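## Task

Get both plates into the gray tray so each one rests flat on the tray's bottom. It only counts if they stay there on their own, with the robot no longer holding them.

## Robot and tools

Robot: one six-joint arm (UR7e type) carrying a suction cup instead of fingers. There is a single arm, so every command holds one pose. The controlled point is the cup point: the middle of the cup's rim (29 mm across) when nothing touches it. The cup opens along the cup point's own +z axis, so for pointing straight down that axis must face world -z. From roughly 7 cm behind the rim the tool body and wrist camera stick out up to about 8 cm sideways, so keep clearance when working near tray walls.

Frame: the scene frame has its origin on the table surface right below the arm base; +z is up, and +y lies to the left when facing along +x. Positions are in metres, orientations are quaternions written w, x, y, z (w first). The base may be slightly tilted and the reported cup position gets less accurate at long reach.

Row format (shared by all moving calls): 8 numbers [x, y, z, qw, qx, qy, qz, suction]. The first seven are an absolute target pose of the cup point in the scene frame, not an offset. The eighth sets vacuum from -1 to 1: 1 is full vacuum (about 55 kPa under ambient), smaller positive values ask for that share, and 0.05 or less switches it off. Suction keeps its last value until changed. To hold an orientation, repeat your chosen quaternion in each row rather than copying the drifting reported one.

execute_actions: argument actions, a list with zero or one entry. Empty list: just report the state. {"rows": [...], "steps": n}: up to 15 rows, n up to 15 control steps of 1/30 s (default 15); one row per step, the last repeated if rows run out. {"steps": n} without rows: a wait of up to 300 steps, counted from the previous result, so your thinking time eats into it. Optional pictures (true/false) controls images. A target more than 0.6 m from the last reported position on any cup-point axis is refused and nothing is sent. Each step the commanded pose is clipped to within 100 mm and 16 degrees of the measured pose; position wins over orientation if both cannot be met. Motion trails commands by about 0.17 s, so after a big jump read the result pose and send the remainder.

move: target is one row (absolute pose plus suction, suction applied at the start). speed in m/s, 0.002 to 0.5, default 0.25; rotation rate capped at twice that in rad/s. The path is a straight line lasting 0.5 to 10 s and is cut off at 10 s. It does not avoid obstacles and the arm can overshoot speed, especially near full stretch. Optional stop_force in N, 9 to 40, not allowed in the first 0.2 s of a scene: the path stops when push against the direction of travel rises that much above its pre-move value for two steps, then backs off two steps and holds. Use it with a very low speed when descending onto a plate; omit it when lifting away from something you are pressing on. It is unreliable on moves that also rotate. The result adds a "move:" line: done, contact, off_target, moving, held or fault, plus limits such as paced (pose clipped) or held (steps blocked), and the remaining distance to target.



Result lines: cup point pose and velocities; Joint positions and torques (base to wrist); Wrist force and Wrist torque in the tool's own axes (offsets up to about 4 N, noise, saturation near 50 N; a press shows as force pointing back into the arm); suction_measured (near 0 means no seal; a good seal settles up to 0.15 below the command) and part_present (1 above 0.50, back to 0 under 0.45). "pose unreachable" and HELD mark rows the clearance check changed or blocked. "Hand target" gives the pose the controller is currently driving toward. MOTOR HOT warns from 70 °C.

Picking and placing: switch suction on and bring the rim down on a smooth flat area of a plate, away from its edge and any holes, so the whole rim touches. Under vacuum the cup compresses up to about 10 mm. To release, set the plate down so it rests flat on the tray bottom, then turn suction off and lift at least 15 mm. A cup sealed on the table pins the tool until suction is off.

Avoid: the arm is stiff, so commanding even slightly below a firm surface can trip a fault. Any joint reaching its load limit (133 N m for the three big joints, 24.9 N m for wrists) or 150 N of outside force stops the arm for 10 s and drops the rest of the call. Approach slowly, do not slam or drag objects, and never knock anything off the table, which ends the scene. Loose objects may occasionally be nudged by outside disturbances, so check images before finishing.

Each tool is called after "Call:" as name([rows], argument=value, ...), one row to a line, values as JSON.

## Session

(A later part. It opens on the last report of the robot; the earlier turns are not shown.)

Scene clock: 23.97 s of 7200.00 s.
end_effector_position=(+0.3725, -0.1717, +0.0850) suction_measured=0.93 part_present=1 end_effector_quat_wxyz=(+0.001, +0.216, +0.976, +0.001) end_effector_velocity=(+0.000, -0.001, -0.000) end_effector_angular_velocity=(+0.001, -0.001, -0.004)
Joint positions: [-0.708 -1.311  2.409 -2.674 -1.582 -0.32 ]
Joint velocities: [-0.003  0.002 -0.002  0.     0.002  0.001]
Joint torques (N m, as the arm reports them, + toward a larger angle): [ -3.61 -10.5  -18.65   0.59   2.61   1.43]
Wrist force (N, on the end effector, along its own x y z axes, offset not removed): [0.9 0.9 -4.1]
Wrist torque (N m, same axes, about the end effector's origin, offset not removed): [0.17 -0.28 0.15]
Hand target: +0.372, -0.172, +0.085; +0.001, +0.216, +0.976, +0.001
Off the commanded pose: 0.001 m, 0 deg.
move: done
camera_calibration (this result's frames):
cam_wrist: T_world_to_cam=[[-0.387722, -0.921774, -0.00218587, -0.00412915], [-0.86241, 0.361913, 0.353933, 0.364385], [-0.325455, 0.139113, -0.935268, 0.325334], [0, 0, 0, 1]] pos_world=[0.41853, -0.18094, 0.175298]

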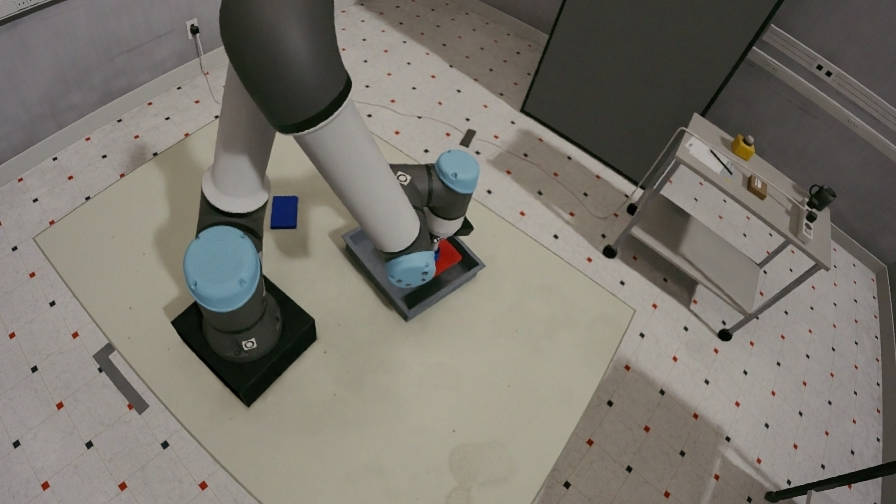

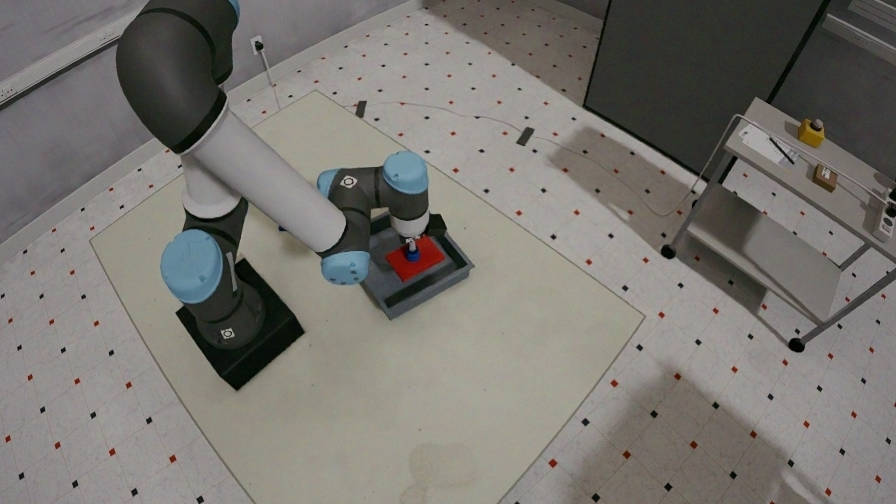

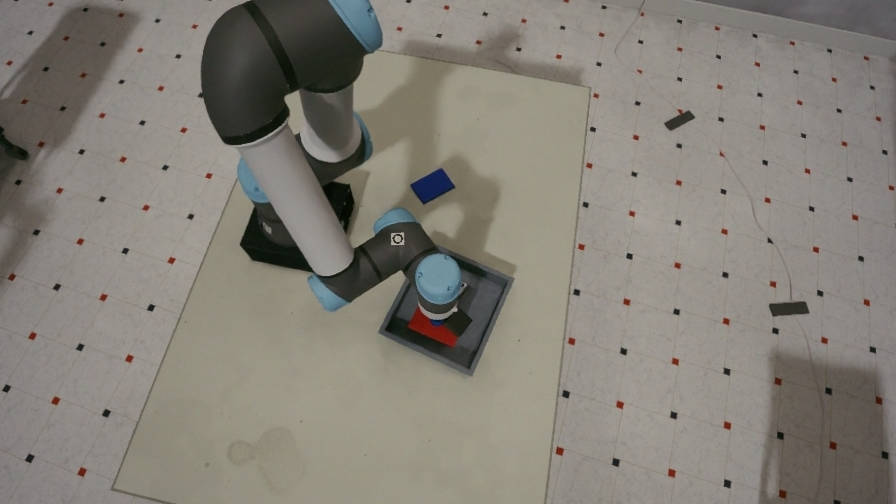

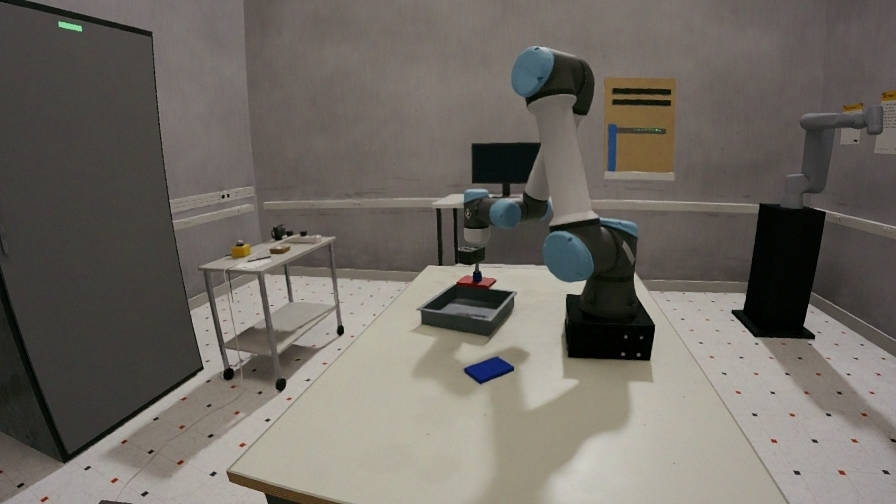

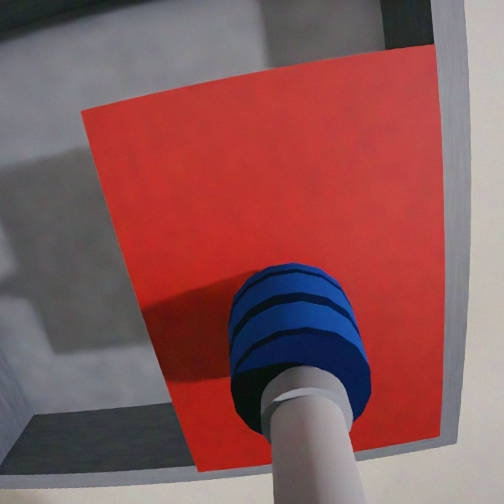

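Call:
move(target=[0.372, -0.172, 0.018, 0, 0.2164, 0.9763, 0, 1], speed=0.1)

Call:
move(target=[0.372, -0.172, -0.004, 0, 0.2164, 0.9763, 0, 1], speed=0.005, stop_force=9)

Scene clock: 26.67 s of 7200.00 s.
end_effector_position=(+0.3719, -0.1719, +0.0181) suction_measured=0.93 part_present=1 end_effector_quat_wxyz=(-0.000, +0.216, +0.976, +0.000) end_effector_velocity=(+0.001, -0.000, -0.001) end_effector_angular_velocity=(+0.000, -0.001, +0.000)
Joint positions: [-0.711 -1.088  2.426 -2.913 -1.584 -0.323]
Joint velocities: [ 0.     0.006 -0.001 -0.005  0.001 -0.   ]
Joint torques (N m, as the arm reports them, + toward a larger angle): [ -1.16 -15.4  -13.74  -4.78  -2.3   -1.83]
Wrist force (N, on the end effector, along its own x y z axes, offset not removed): [0.0 1.8 -1.2]
Wrist torque (N m, same axes, about the end effector's origin, offset not removed): [0.33 0.01 0.11]
Hand target: +0.372, -0.172, +0.018; +0.000, +0.216, +0.976, +0.000
Off the commanded pose: 0.000 m, 0 deg.
move: done
camera_calibration (this result's frames):
cam_wrist: T_world_to_cam=[[-0.388063, -0.921632, -0.000959582, -0.0046219], [-0.861727, 0.362469, 0.355024, 0.387523], [-0.326854, 0.138599, -0.934857, 0.263089], [0, 0, 0, 1]] pos_world=[0.418137, -0.181189, 0.108366]

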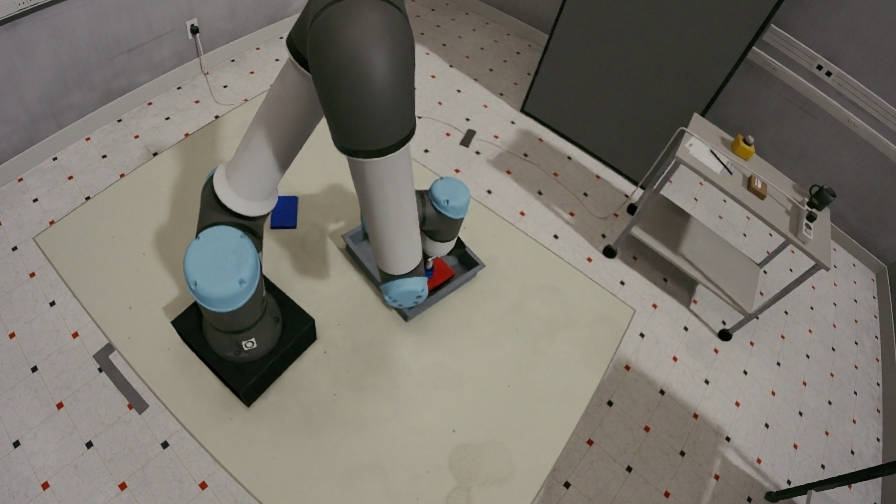

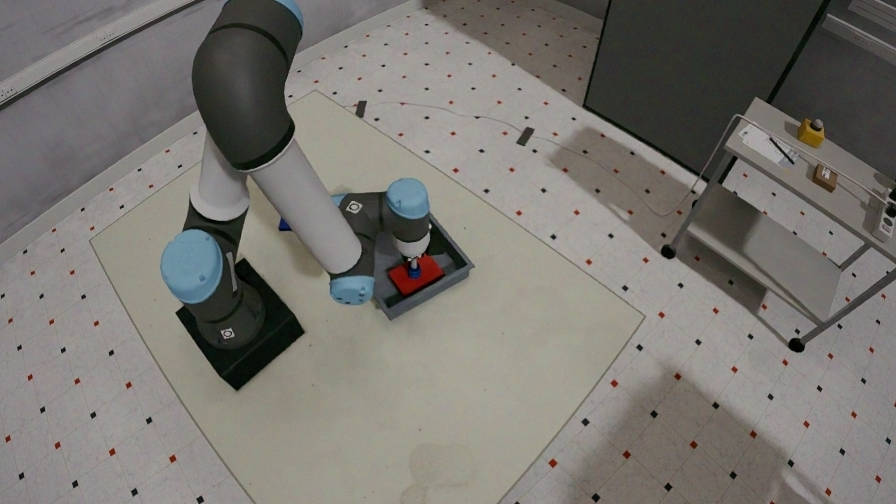

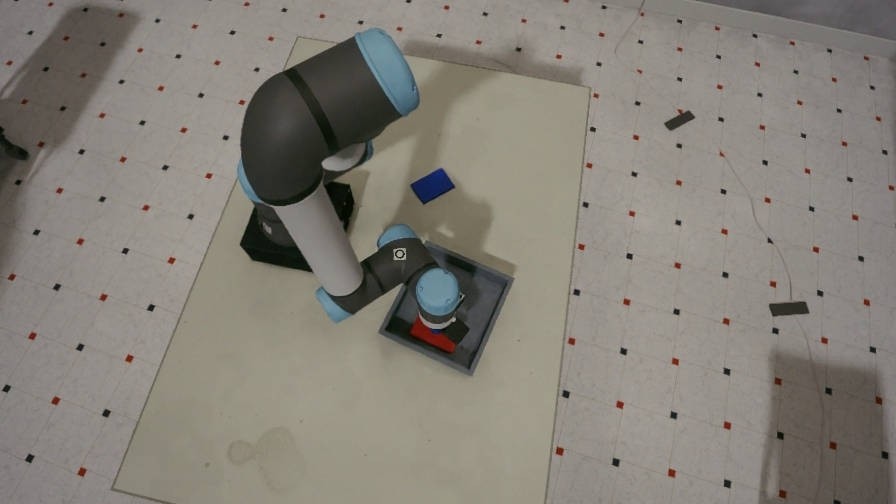

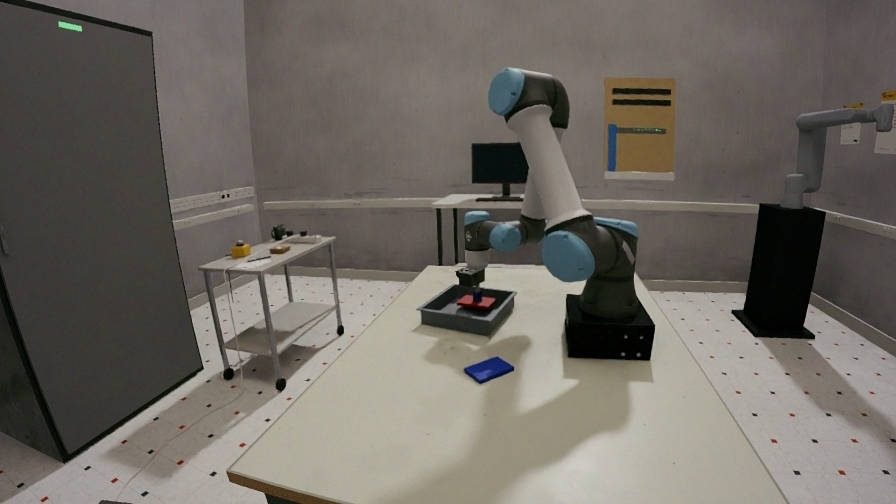

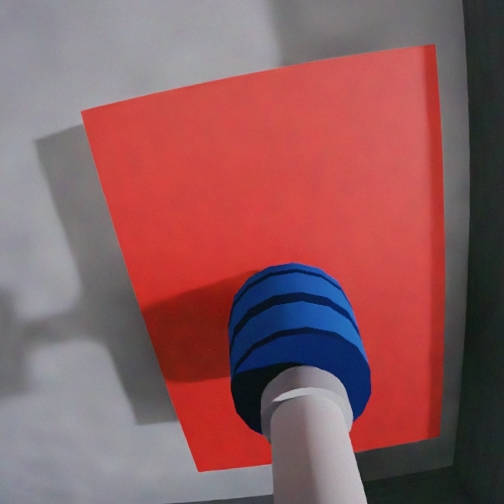

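Scene clock: 30.07 s of 7200.00 s.
end_effector_position=(+0.3720, -0.1720, +0.0029) suction_measured=0.93 part_present=1 end_effector_quat_wxyz=(+0.000, +0.216, +0.976, -0.000) end_effector_velocity=(-0.000, +0.000, +0.001) end_effector_angular_velocity=(+0.002, +0.001, -0.000)
Joint positions: [-0.712 -1.034  2.424 -2.965 -1.584 -0.323]
Joint velocities: [-0.    -0.005  0.     0.007  0.     0.   ]
Joint torques (N m, as the arm reports them, + toward a larger angle): [ -4.76 -33.18  -8.01   2.19  -1.95  -1.81]
Wrist force (N, on the end effector, along its own x y z axes, offset not removed): [2.8 -2.5 -24.1]
Wrist torque (N m, same axes, about the end effector's origin, offset not removed): [-0.59 -0.30 0.10]
Hand target: +0.372, -0.172, +0.003; +0.000, +0.216, +0.976, -0.000
Off the commanded pose: 0.007 m, 0 deg.
move: contact
camera_calibration (this result's frames):
cam_wrist: T_world_to_cam=[[-0.388044, -0.92164, -0.000886993, -0.00467667], [-0.86177, 0.362495, 0.354893, 0.393037], [-0.326763, 0.138479, -0.934906, 0.248848], [0, 0, 0, 1]] pos_world=[0.418208, -0.181245, 0.0931595]

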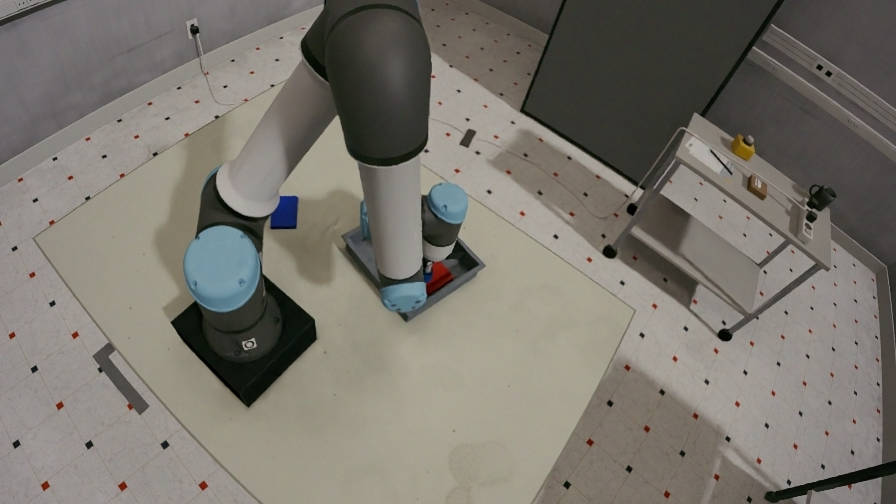

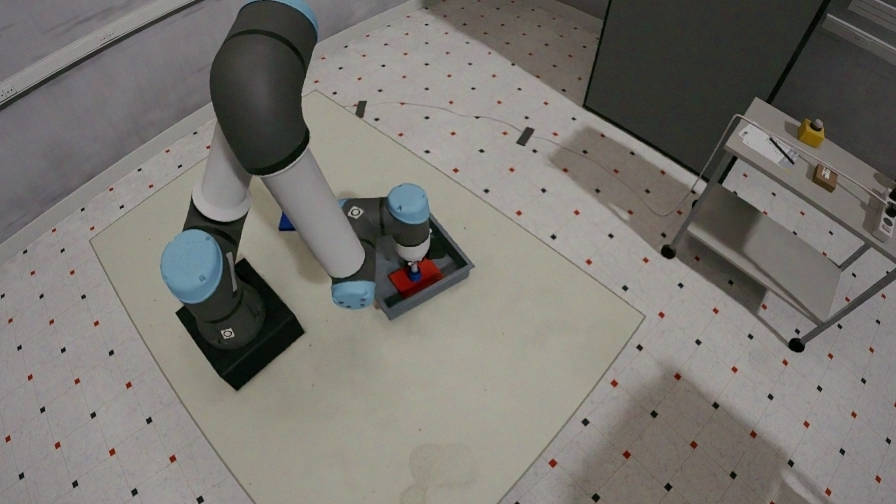

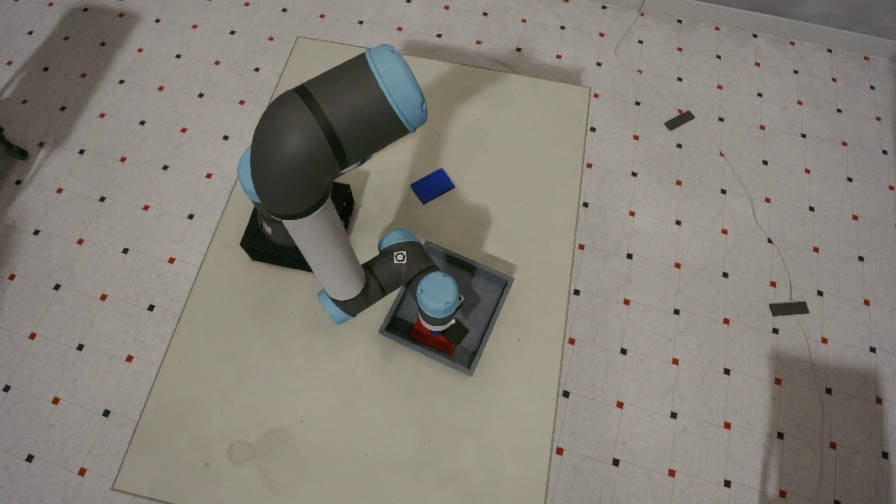

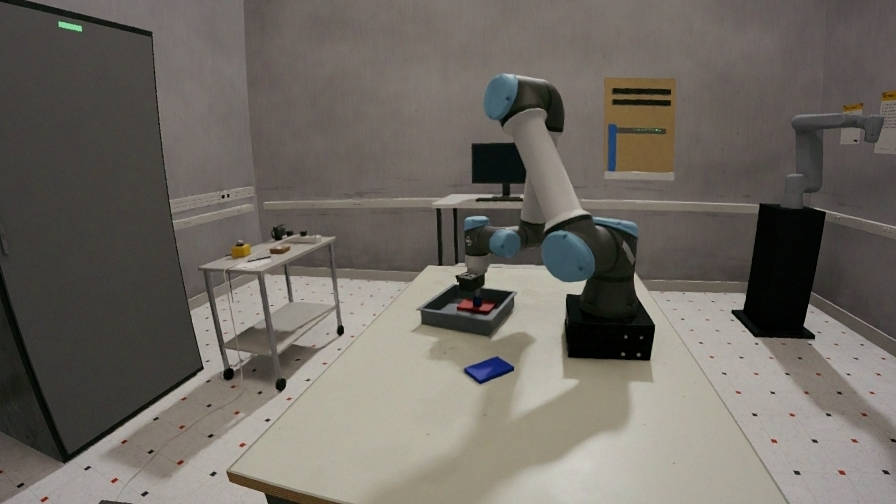

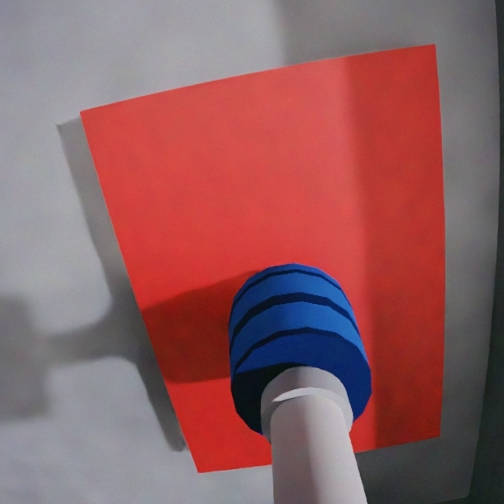

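Call:
execute_actions([
  {"rows": [[0.372, -0.172, 0.0036, 0, 0.2164, 0.9763, 0, 0]], "steps": 15},
], pictures=false)

Scene clock: 30.93 s of 7200.00 s.
end_effector_position=(+0.3720, -0.1720, +0.0036) suction_measured=0.00 part_present=0 end_effector_quat_wxyz=(-0.000, +0.216, +0.976, -0.000) end_effector_velocity=(+0.001, -0.001, +0.000) end_effector_angular_velocity=(-0.002, -0.001, +0.000)
Joint positions: [-0.712 -1.037  2.424 -2.963 -1.584 -0.323]
Joint velocities: [ 0.    -0.    -0.001 -0.002 -0.001  0.   ]
Joint torques (N m, as the arm reports them, + toward a larger angle): [  3.62 -36.24   0.99   1.11  -1.18  -0.25]
Wrist force (N, on the end effector, along its own x y z axes, offset not removed): [2.0 -1.5 -9.4]
Wrist torque (N m, same axes, about the end effector's origin, offset not removed): [-0.32 -0.32 0.12]
Hand target: +0.372, -0.172, +0.004; -0.000, +0.216, +0.976, -0.000
Off the commanded pose: 0.000 m, 0 deg.
Steps of this call (steps 1 to 11: nothing new was sent; steps 12 to 26: all 15 steps of this action). Readings (end_effector_position | what the end effector reports):
12: (+0.3720, -0.1720, +0.0031) | suction_measured=0.11 part_present=0
13: (+0.3720, -0.1720, +0.0032) | suction_measured=0.00 part_present=0
15: (+0.3720, -0.1720, +0.0034) | suction_measured=0.00 part_present=0
19: (+0.3720, -0.1720, +0.0036) | suction_measured=0.00 part_present=0
26: the state above

Call:
move(target=[0.372, -0.172, 0.07, 0, 0.2164, 0.9763, 0, 0], speed=0.12)

Call:
move(target=[0.282, 0.196, 0.07, 0, -0.3007, 0.9537, 0, 0], speed=0.3)

Scene clock: 32.70 s of 7200.00 s.
end_effector_position=(+0.3720, -0.1720, +0.0698) suction_measured=0.00 part_present=0 end_effector_quat_wxyz=(+0.000, +0.216, +0.976, -0.000) end_effector_velocity=(-0.000, +0.000, +0.002) end_effector_angular_velocity=(+0.001, +0.002, +0.000)
Joint positions: [-0.709 -1.262  2.416 -2.729 -1.584 -0.321]
Joint velocities: [ 0.    -0.006 -0.001  0.009 -0.001 -0.   ]
Joint torques (N m, as the arm reports them, + toward a larger angle): [ -0.61 -34.47 -18.19   0.34   2.27   0.75]
Wrist force (N, on the end effector, along its own x y z axes, offset not removed): [1.5 0.6 -4.5]
Wrist torque (N m, same axes, about the end effector's origin, offset not removed): [0.10 -0.24 0.15]
Hand target: +0.372, -0.172, +0.070; -0.000, +0.216, +0.976, -0.000
Off the commanded pose: 0.000 m, 0 deg.
move: done
camera_calibration (this result's frames):
cam_wrist: T_world_to_cam=[[-0.38802, -0.92165, -0.000892414, -0.00458946], [-0.861785, 0.362473, 0.354879, 0.369312], [-0.326751, 0.13847, -0.934912, 0.311377], [0, 0, 0, 1]] pos_world=[0.418229, -0.181212, 0.160045]

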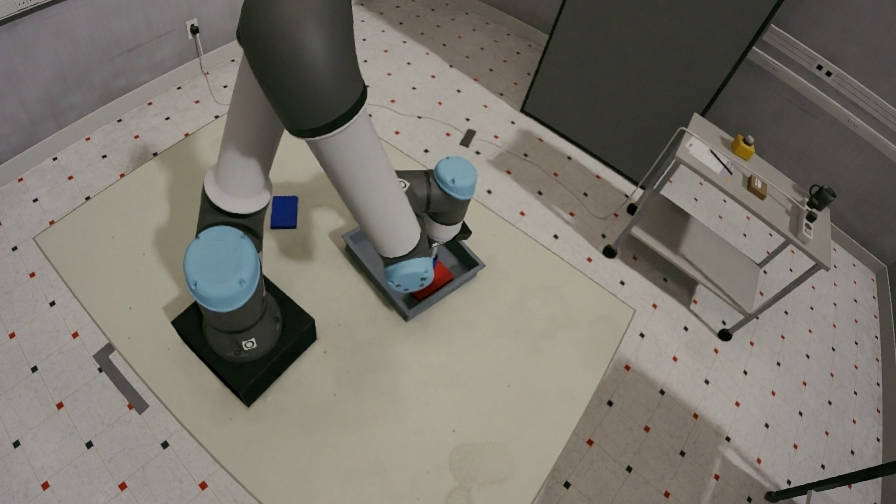

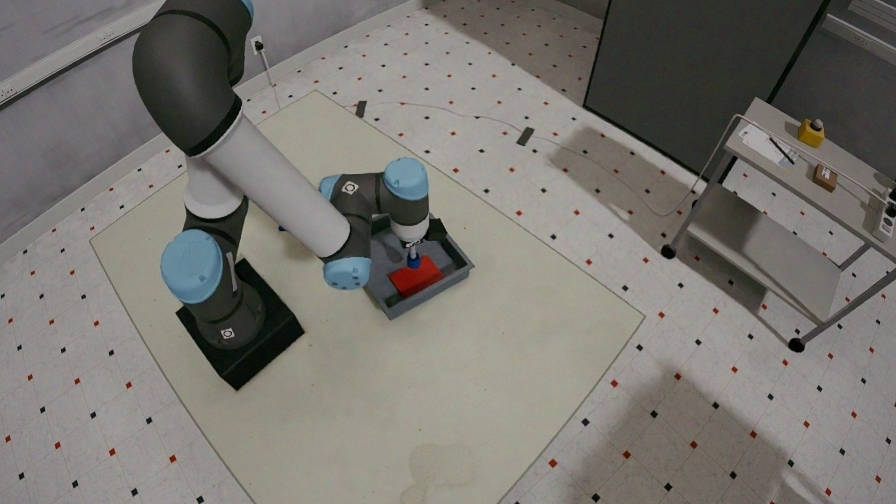

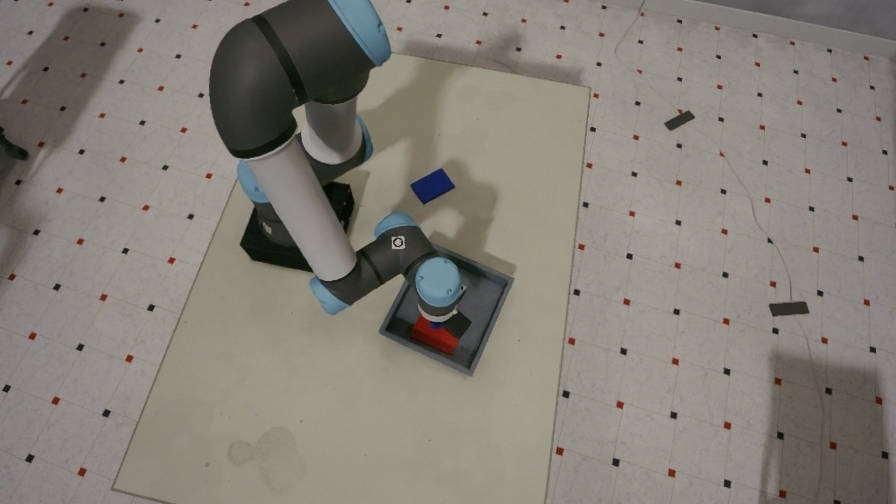

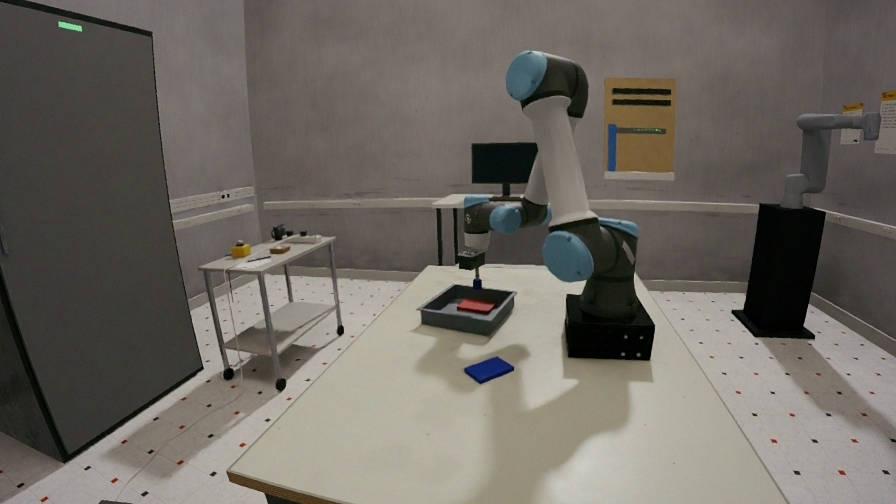

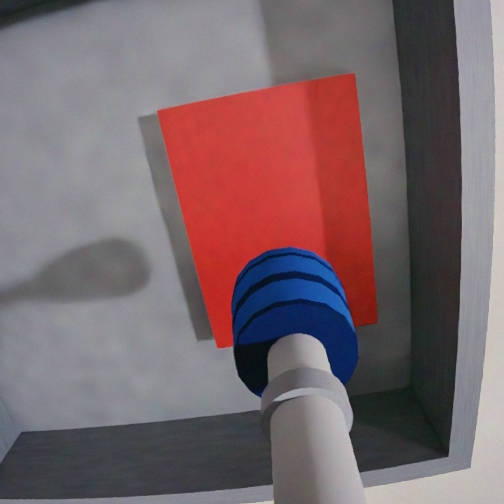

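Scene clock: 35.00 s of 7200.00 s.
end_effector_position=(+0.2814, +0.1955, +0.0700) suction_measured=0.00 part_present=0 end_effector_quat_wxyz=(-0.001, -0.301, +0.954, -0.000) end_effector_velocity=(-0.001, +0.002, -0.000) end_effector_angular_velocity=(-0.001, +0.000, +0.004)
Joint positions: [ 0.263 -1.353  2.593 -2.801 -1.583 -0.395]
Joint velocities: [ 0.006  0.002 -0.002  0.    -0.001  0.002]
Joint torques (N m, as the arm reports them, + toward a larger angle): [  8.26  -6.38 -17.49   0.71  -2.22   1.29]
Wrist force (N, on the end effector, along its own x y z axes, offset not removed): [0.3 -0.9 0.2]
Wrist torque (N m, same axes, about the end effector's origin, offset not removed): [-0.04 -0.22 0.25]
Hand target: +0.281, +0.196, +0.070; -0.001, -0.301, +0.954, -0.000
Off the commanded pose: 0.001 m, 0 deg.
move: done
camera_calibration (this result's frames):
cam_wrist: T_world_to_cam=[[0.603825, -0.797117, -0.00103514, -0.00454267], [-0.74439, -0.564347, 0.356927, 0.30595], [-0.285097, -0.214751, -0.934132, 0.288366], [0, 0, 0, 1]] pos_world=[0.312701, 0.230968, 0.160165]

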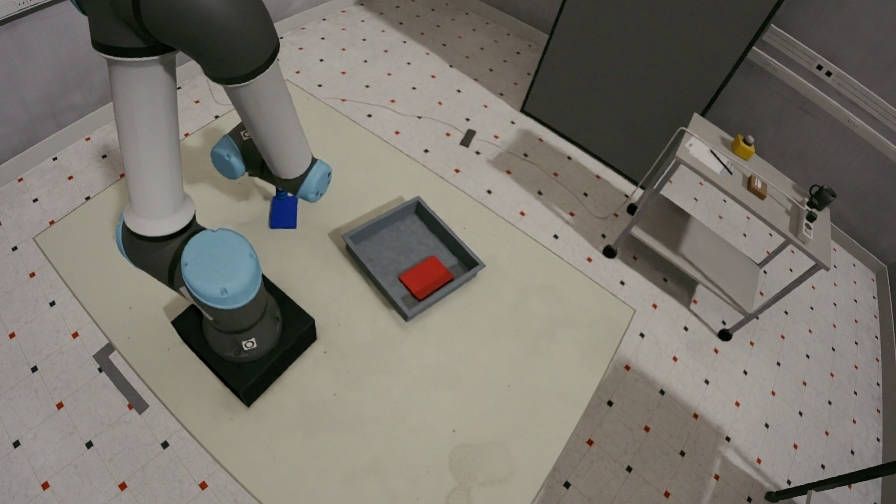

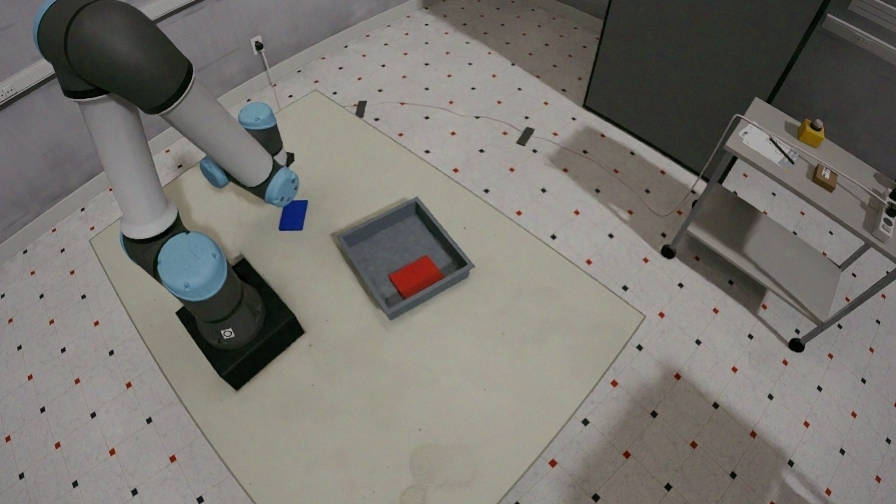

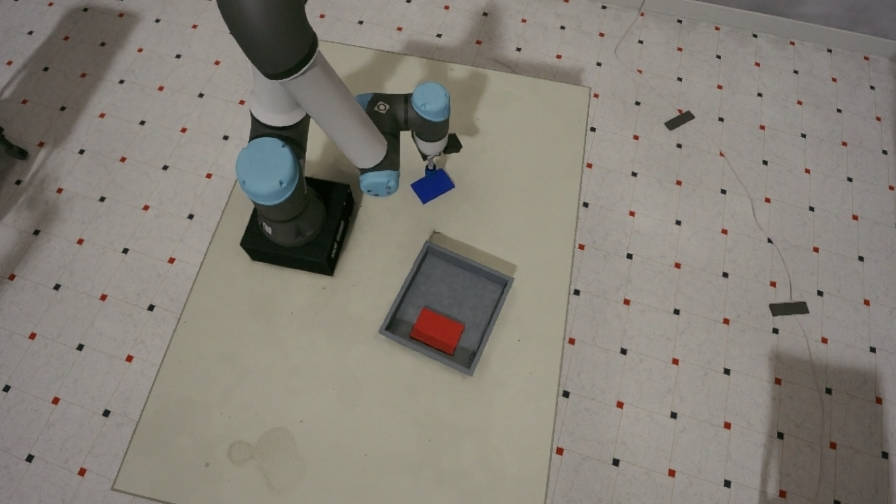

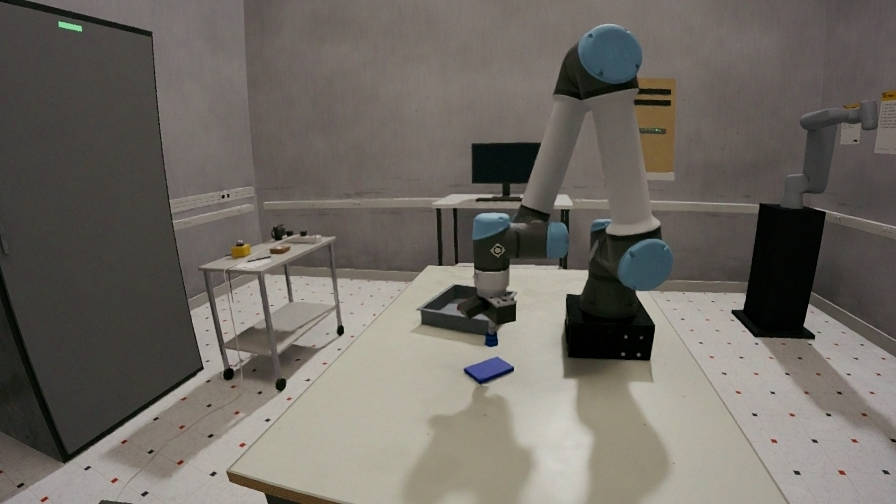

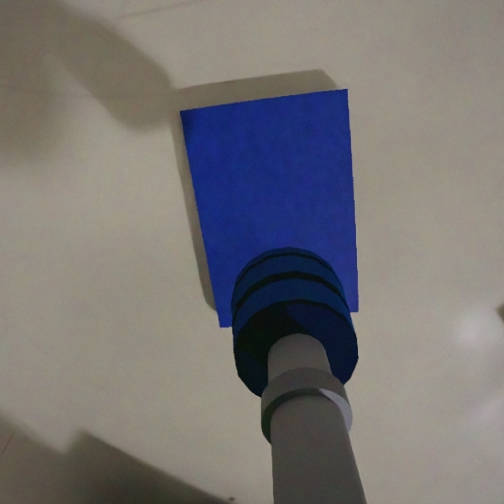

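Centered well.

Call:
move(target=[0.284, 0.197, 0.018, 0, -0.3007, 0.9537, 0, 1], speed=0.1)

Call:
move(target=[0.284, 0.197, 0.006, 0, -0.3007, 0.9537, 0, 1], speed=0.012, stop_force=10)

Scene clock: 36.73 s of 7200.00 s.
end_effector_position=(+0.2839, +0.1970, +0.0182) suction_measured=0.00 part_present=0 end_effector_quat_wxyz=(-0.000, -0.301, +0.954, +0.000) end_effector_velocity=(+0.001, +0.000, -0.002) end_effector_angular_velocity=(+0.000, -0.003, -0.001)
Joint positions: [ 0.264 -1.12   2.599 -3.041 -1.582 -0.395]
Joint velocities: [-0.     0.009 -0.002 -0.01  -0.     0.001]
Joint torques (N m, as the arm reports them, + toward a larger angle): [  9.42  -9.87 -13.03  -4.78   2.42   1.58]
Wrist force (N, on the end effector, along its own x y z axes, offset not removed): [0.7 -1.1 -5.2]
Wrist torque (N m, same axes, about the end effector's origin, offset not removed): [-0.14 -0.24 -0.12]
Hand target: +0.284, +0.197, +0.018; -0.000, -0.301, +0.954, +0.000
Off the commanded pose: 0.000 m, 0 deg.
move: done
camera_calibration (this result's frames):
cam_wrist: T_world_to_cam=[[0.604116, -0.796896, -0.000971123, -0.005043], [-0.744765, -0.565029, 0.35506, 0.327444], [-0.283494, -0.213774, -0.934843, 0.240326], [0, 0, 0, 1]] pos_world=[0.315046, 0.232372, 0.1084]

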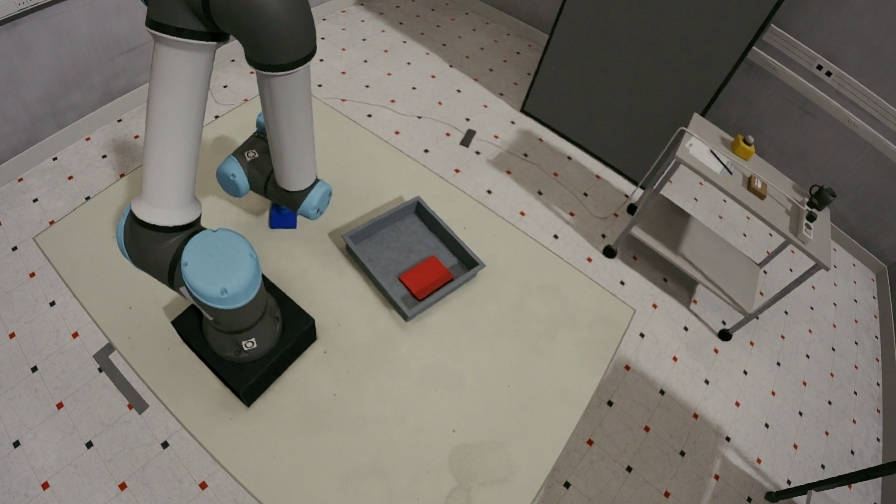

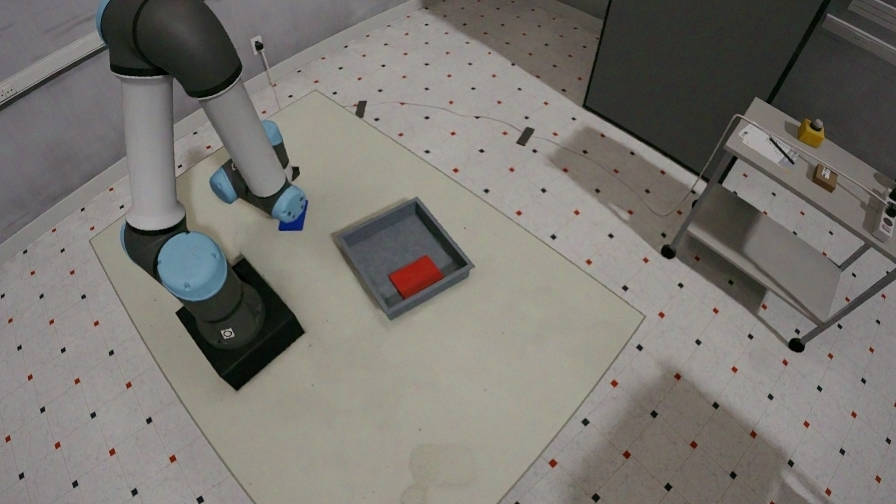

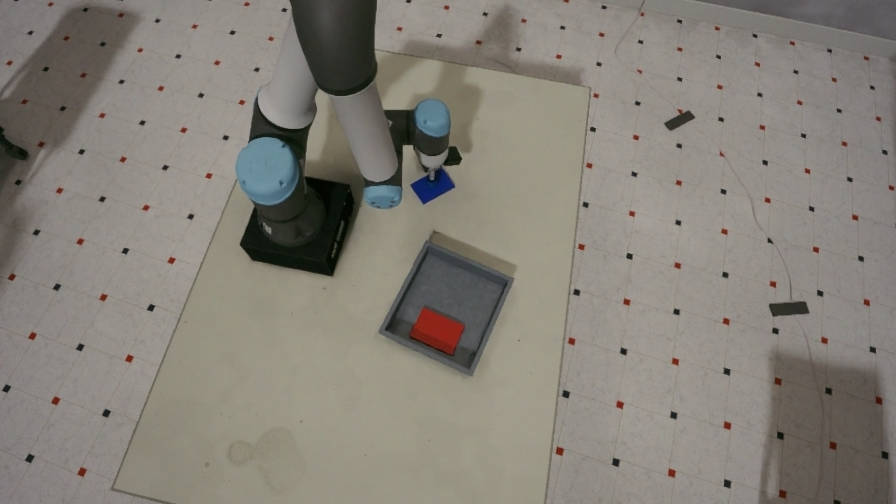

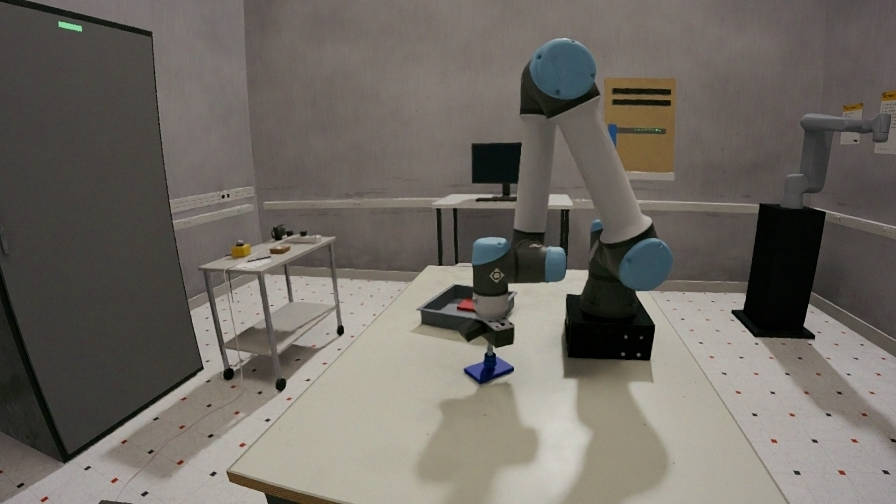

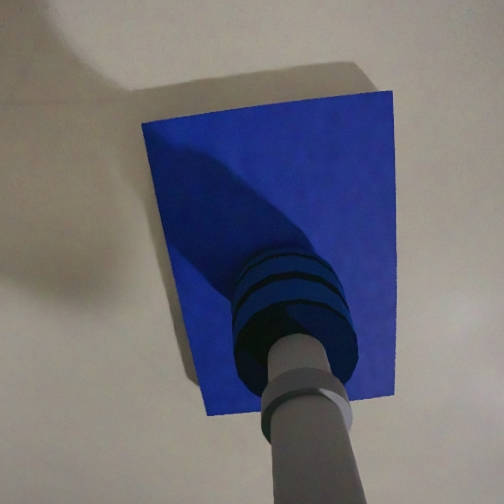

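Scene clock: 37.97 s of 7200.00 s.
end_effector_position=(+0.2840, +0.1970, +0.0062) suction_measured=0.68 part_present=1 end_effector_quat_wxyz=(-0.000, -0.301, +0.954, +0.000) end_effector_velocity=(-0.001, -0.001, -0.002) end_effector_angular_velocity=(-0.002, +0.002, -0.000)
Joint positions: [ 0.263 -1.065  2.597 -3.094 -1.582 -0.395]
Joint velocities: [-0.     0.009  0.001 -0.007 -0.002 -0.   ]
Joint torques (N m, as the arm reports them, + toward a larger angle): [ -4.1  -12.35 -11.61  -5.04   2.11  -2.03]
Wrist force (N, on the end effector, along its own x y z axes, offset not removed): [1.7 0.5 -0.6]
Wrist torque (N m, same axes, about the end effector's origin, offset not removed): [0.09 -0.46 0.30]
Hand target: +0.284, +0.197, +0.006; -0.000, -0.301, +0.954, +0.000
Off the commanded pose: 0.000 m, 0 deg.
move: done
camera_calibration (this result's frames):
cam_wrist: T_world_to_cam=[[0.604075, -0.796927, -0.00092799, -0.00505151], [-0.744834, -0.565002, 0.354958, 0.331783], [-0.2834, -0.21373, -0.934882, 0.229083], [0, 0, 0, 1]] pos_world=[0.315097, 0.232394, 0.096392]

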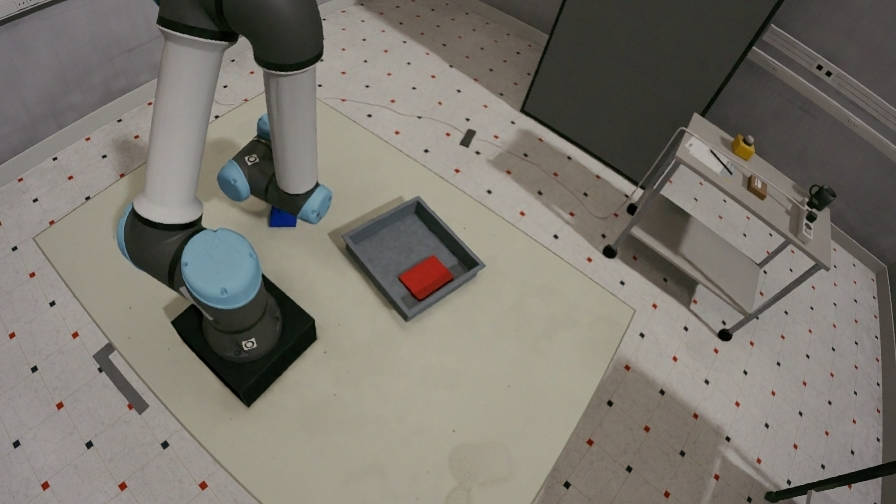

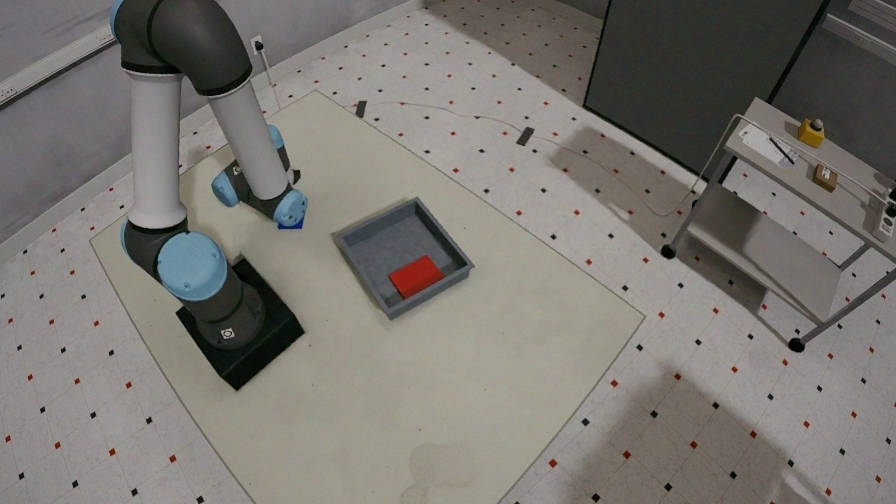

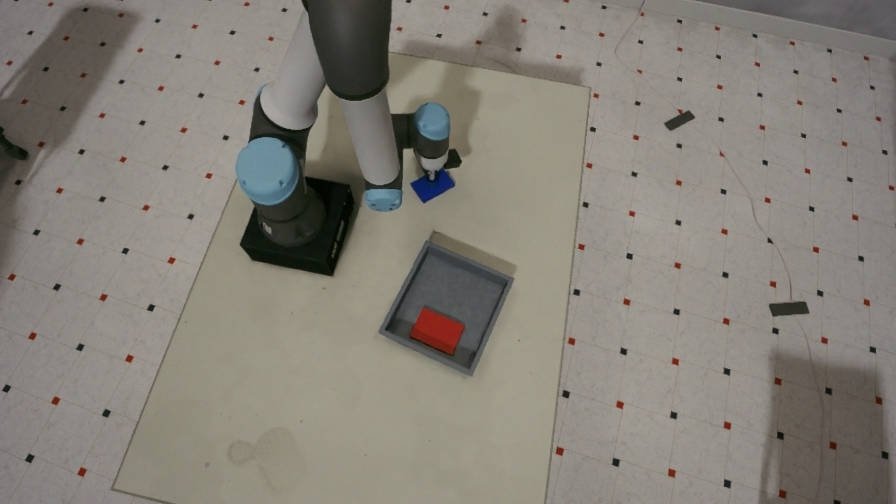

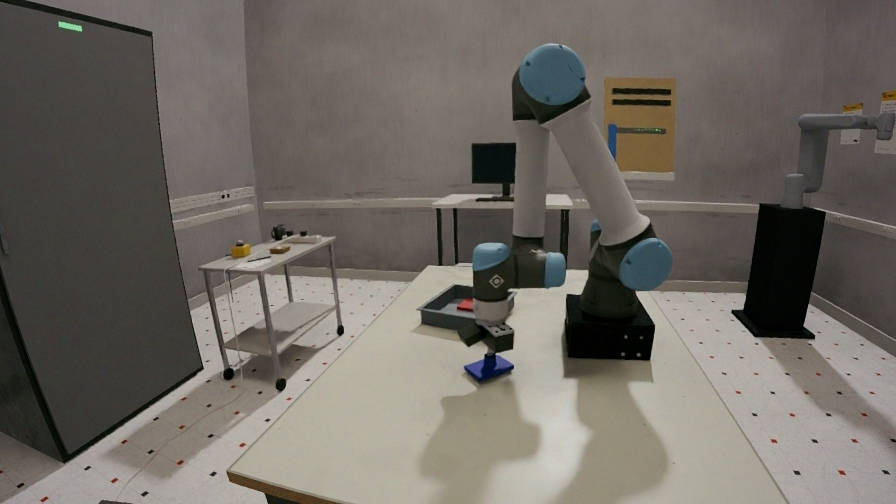

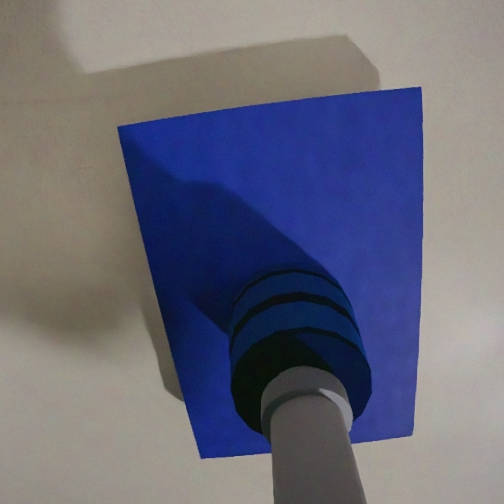

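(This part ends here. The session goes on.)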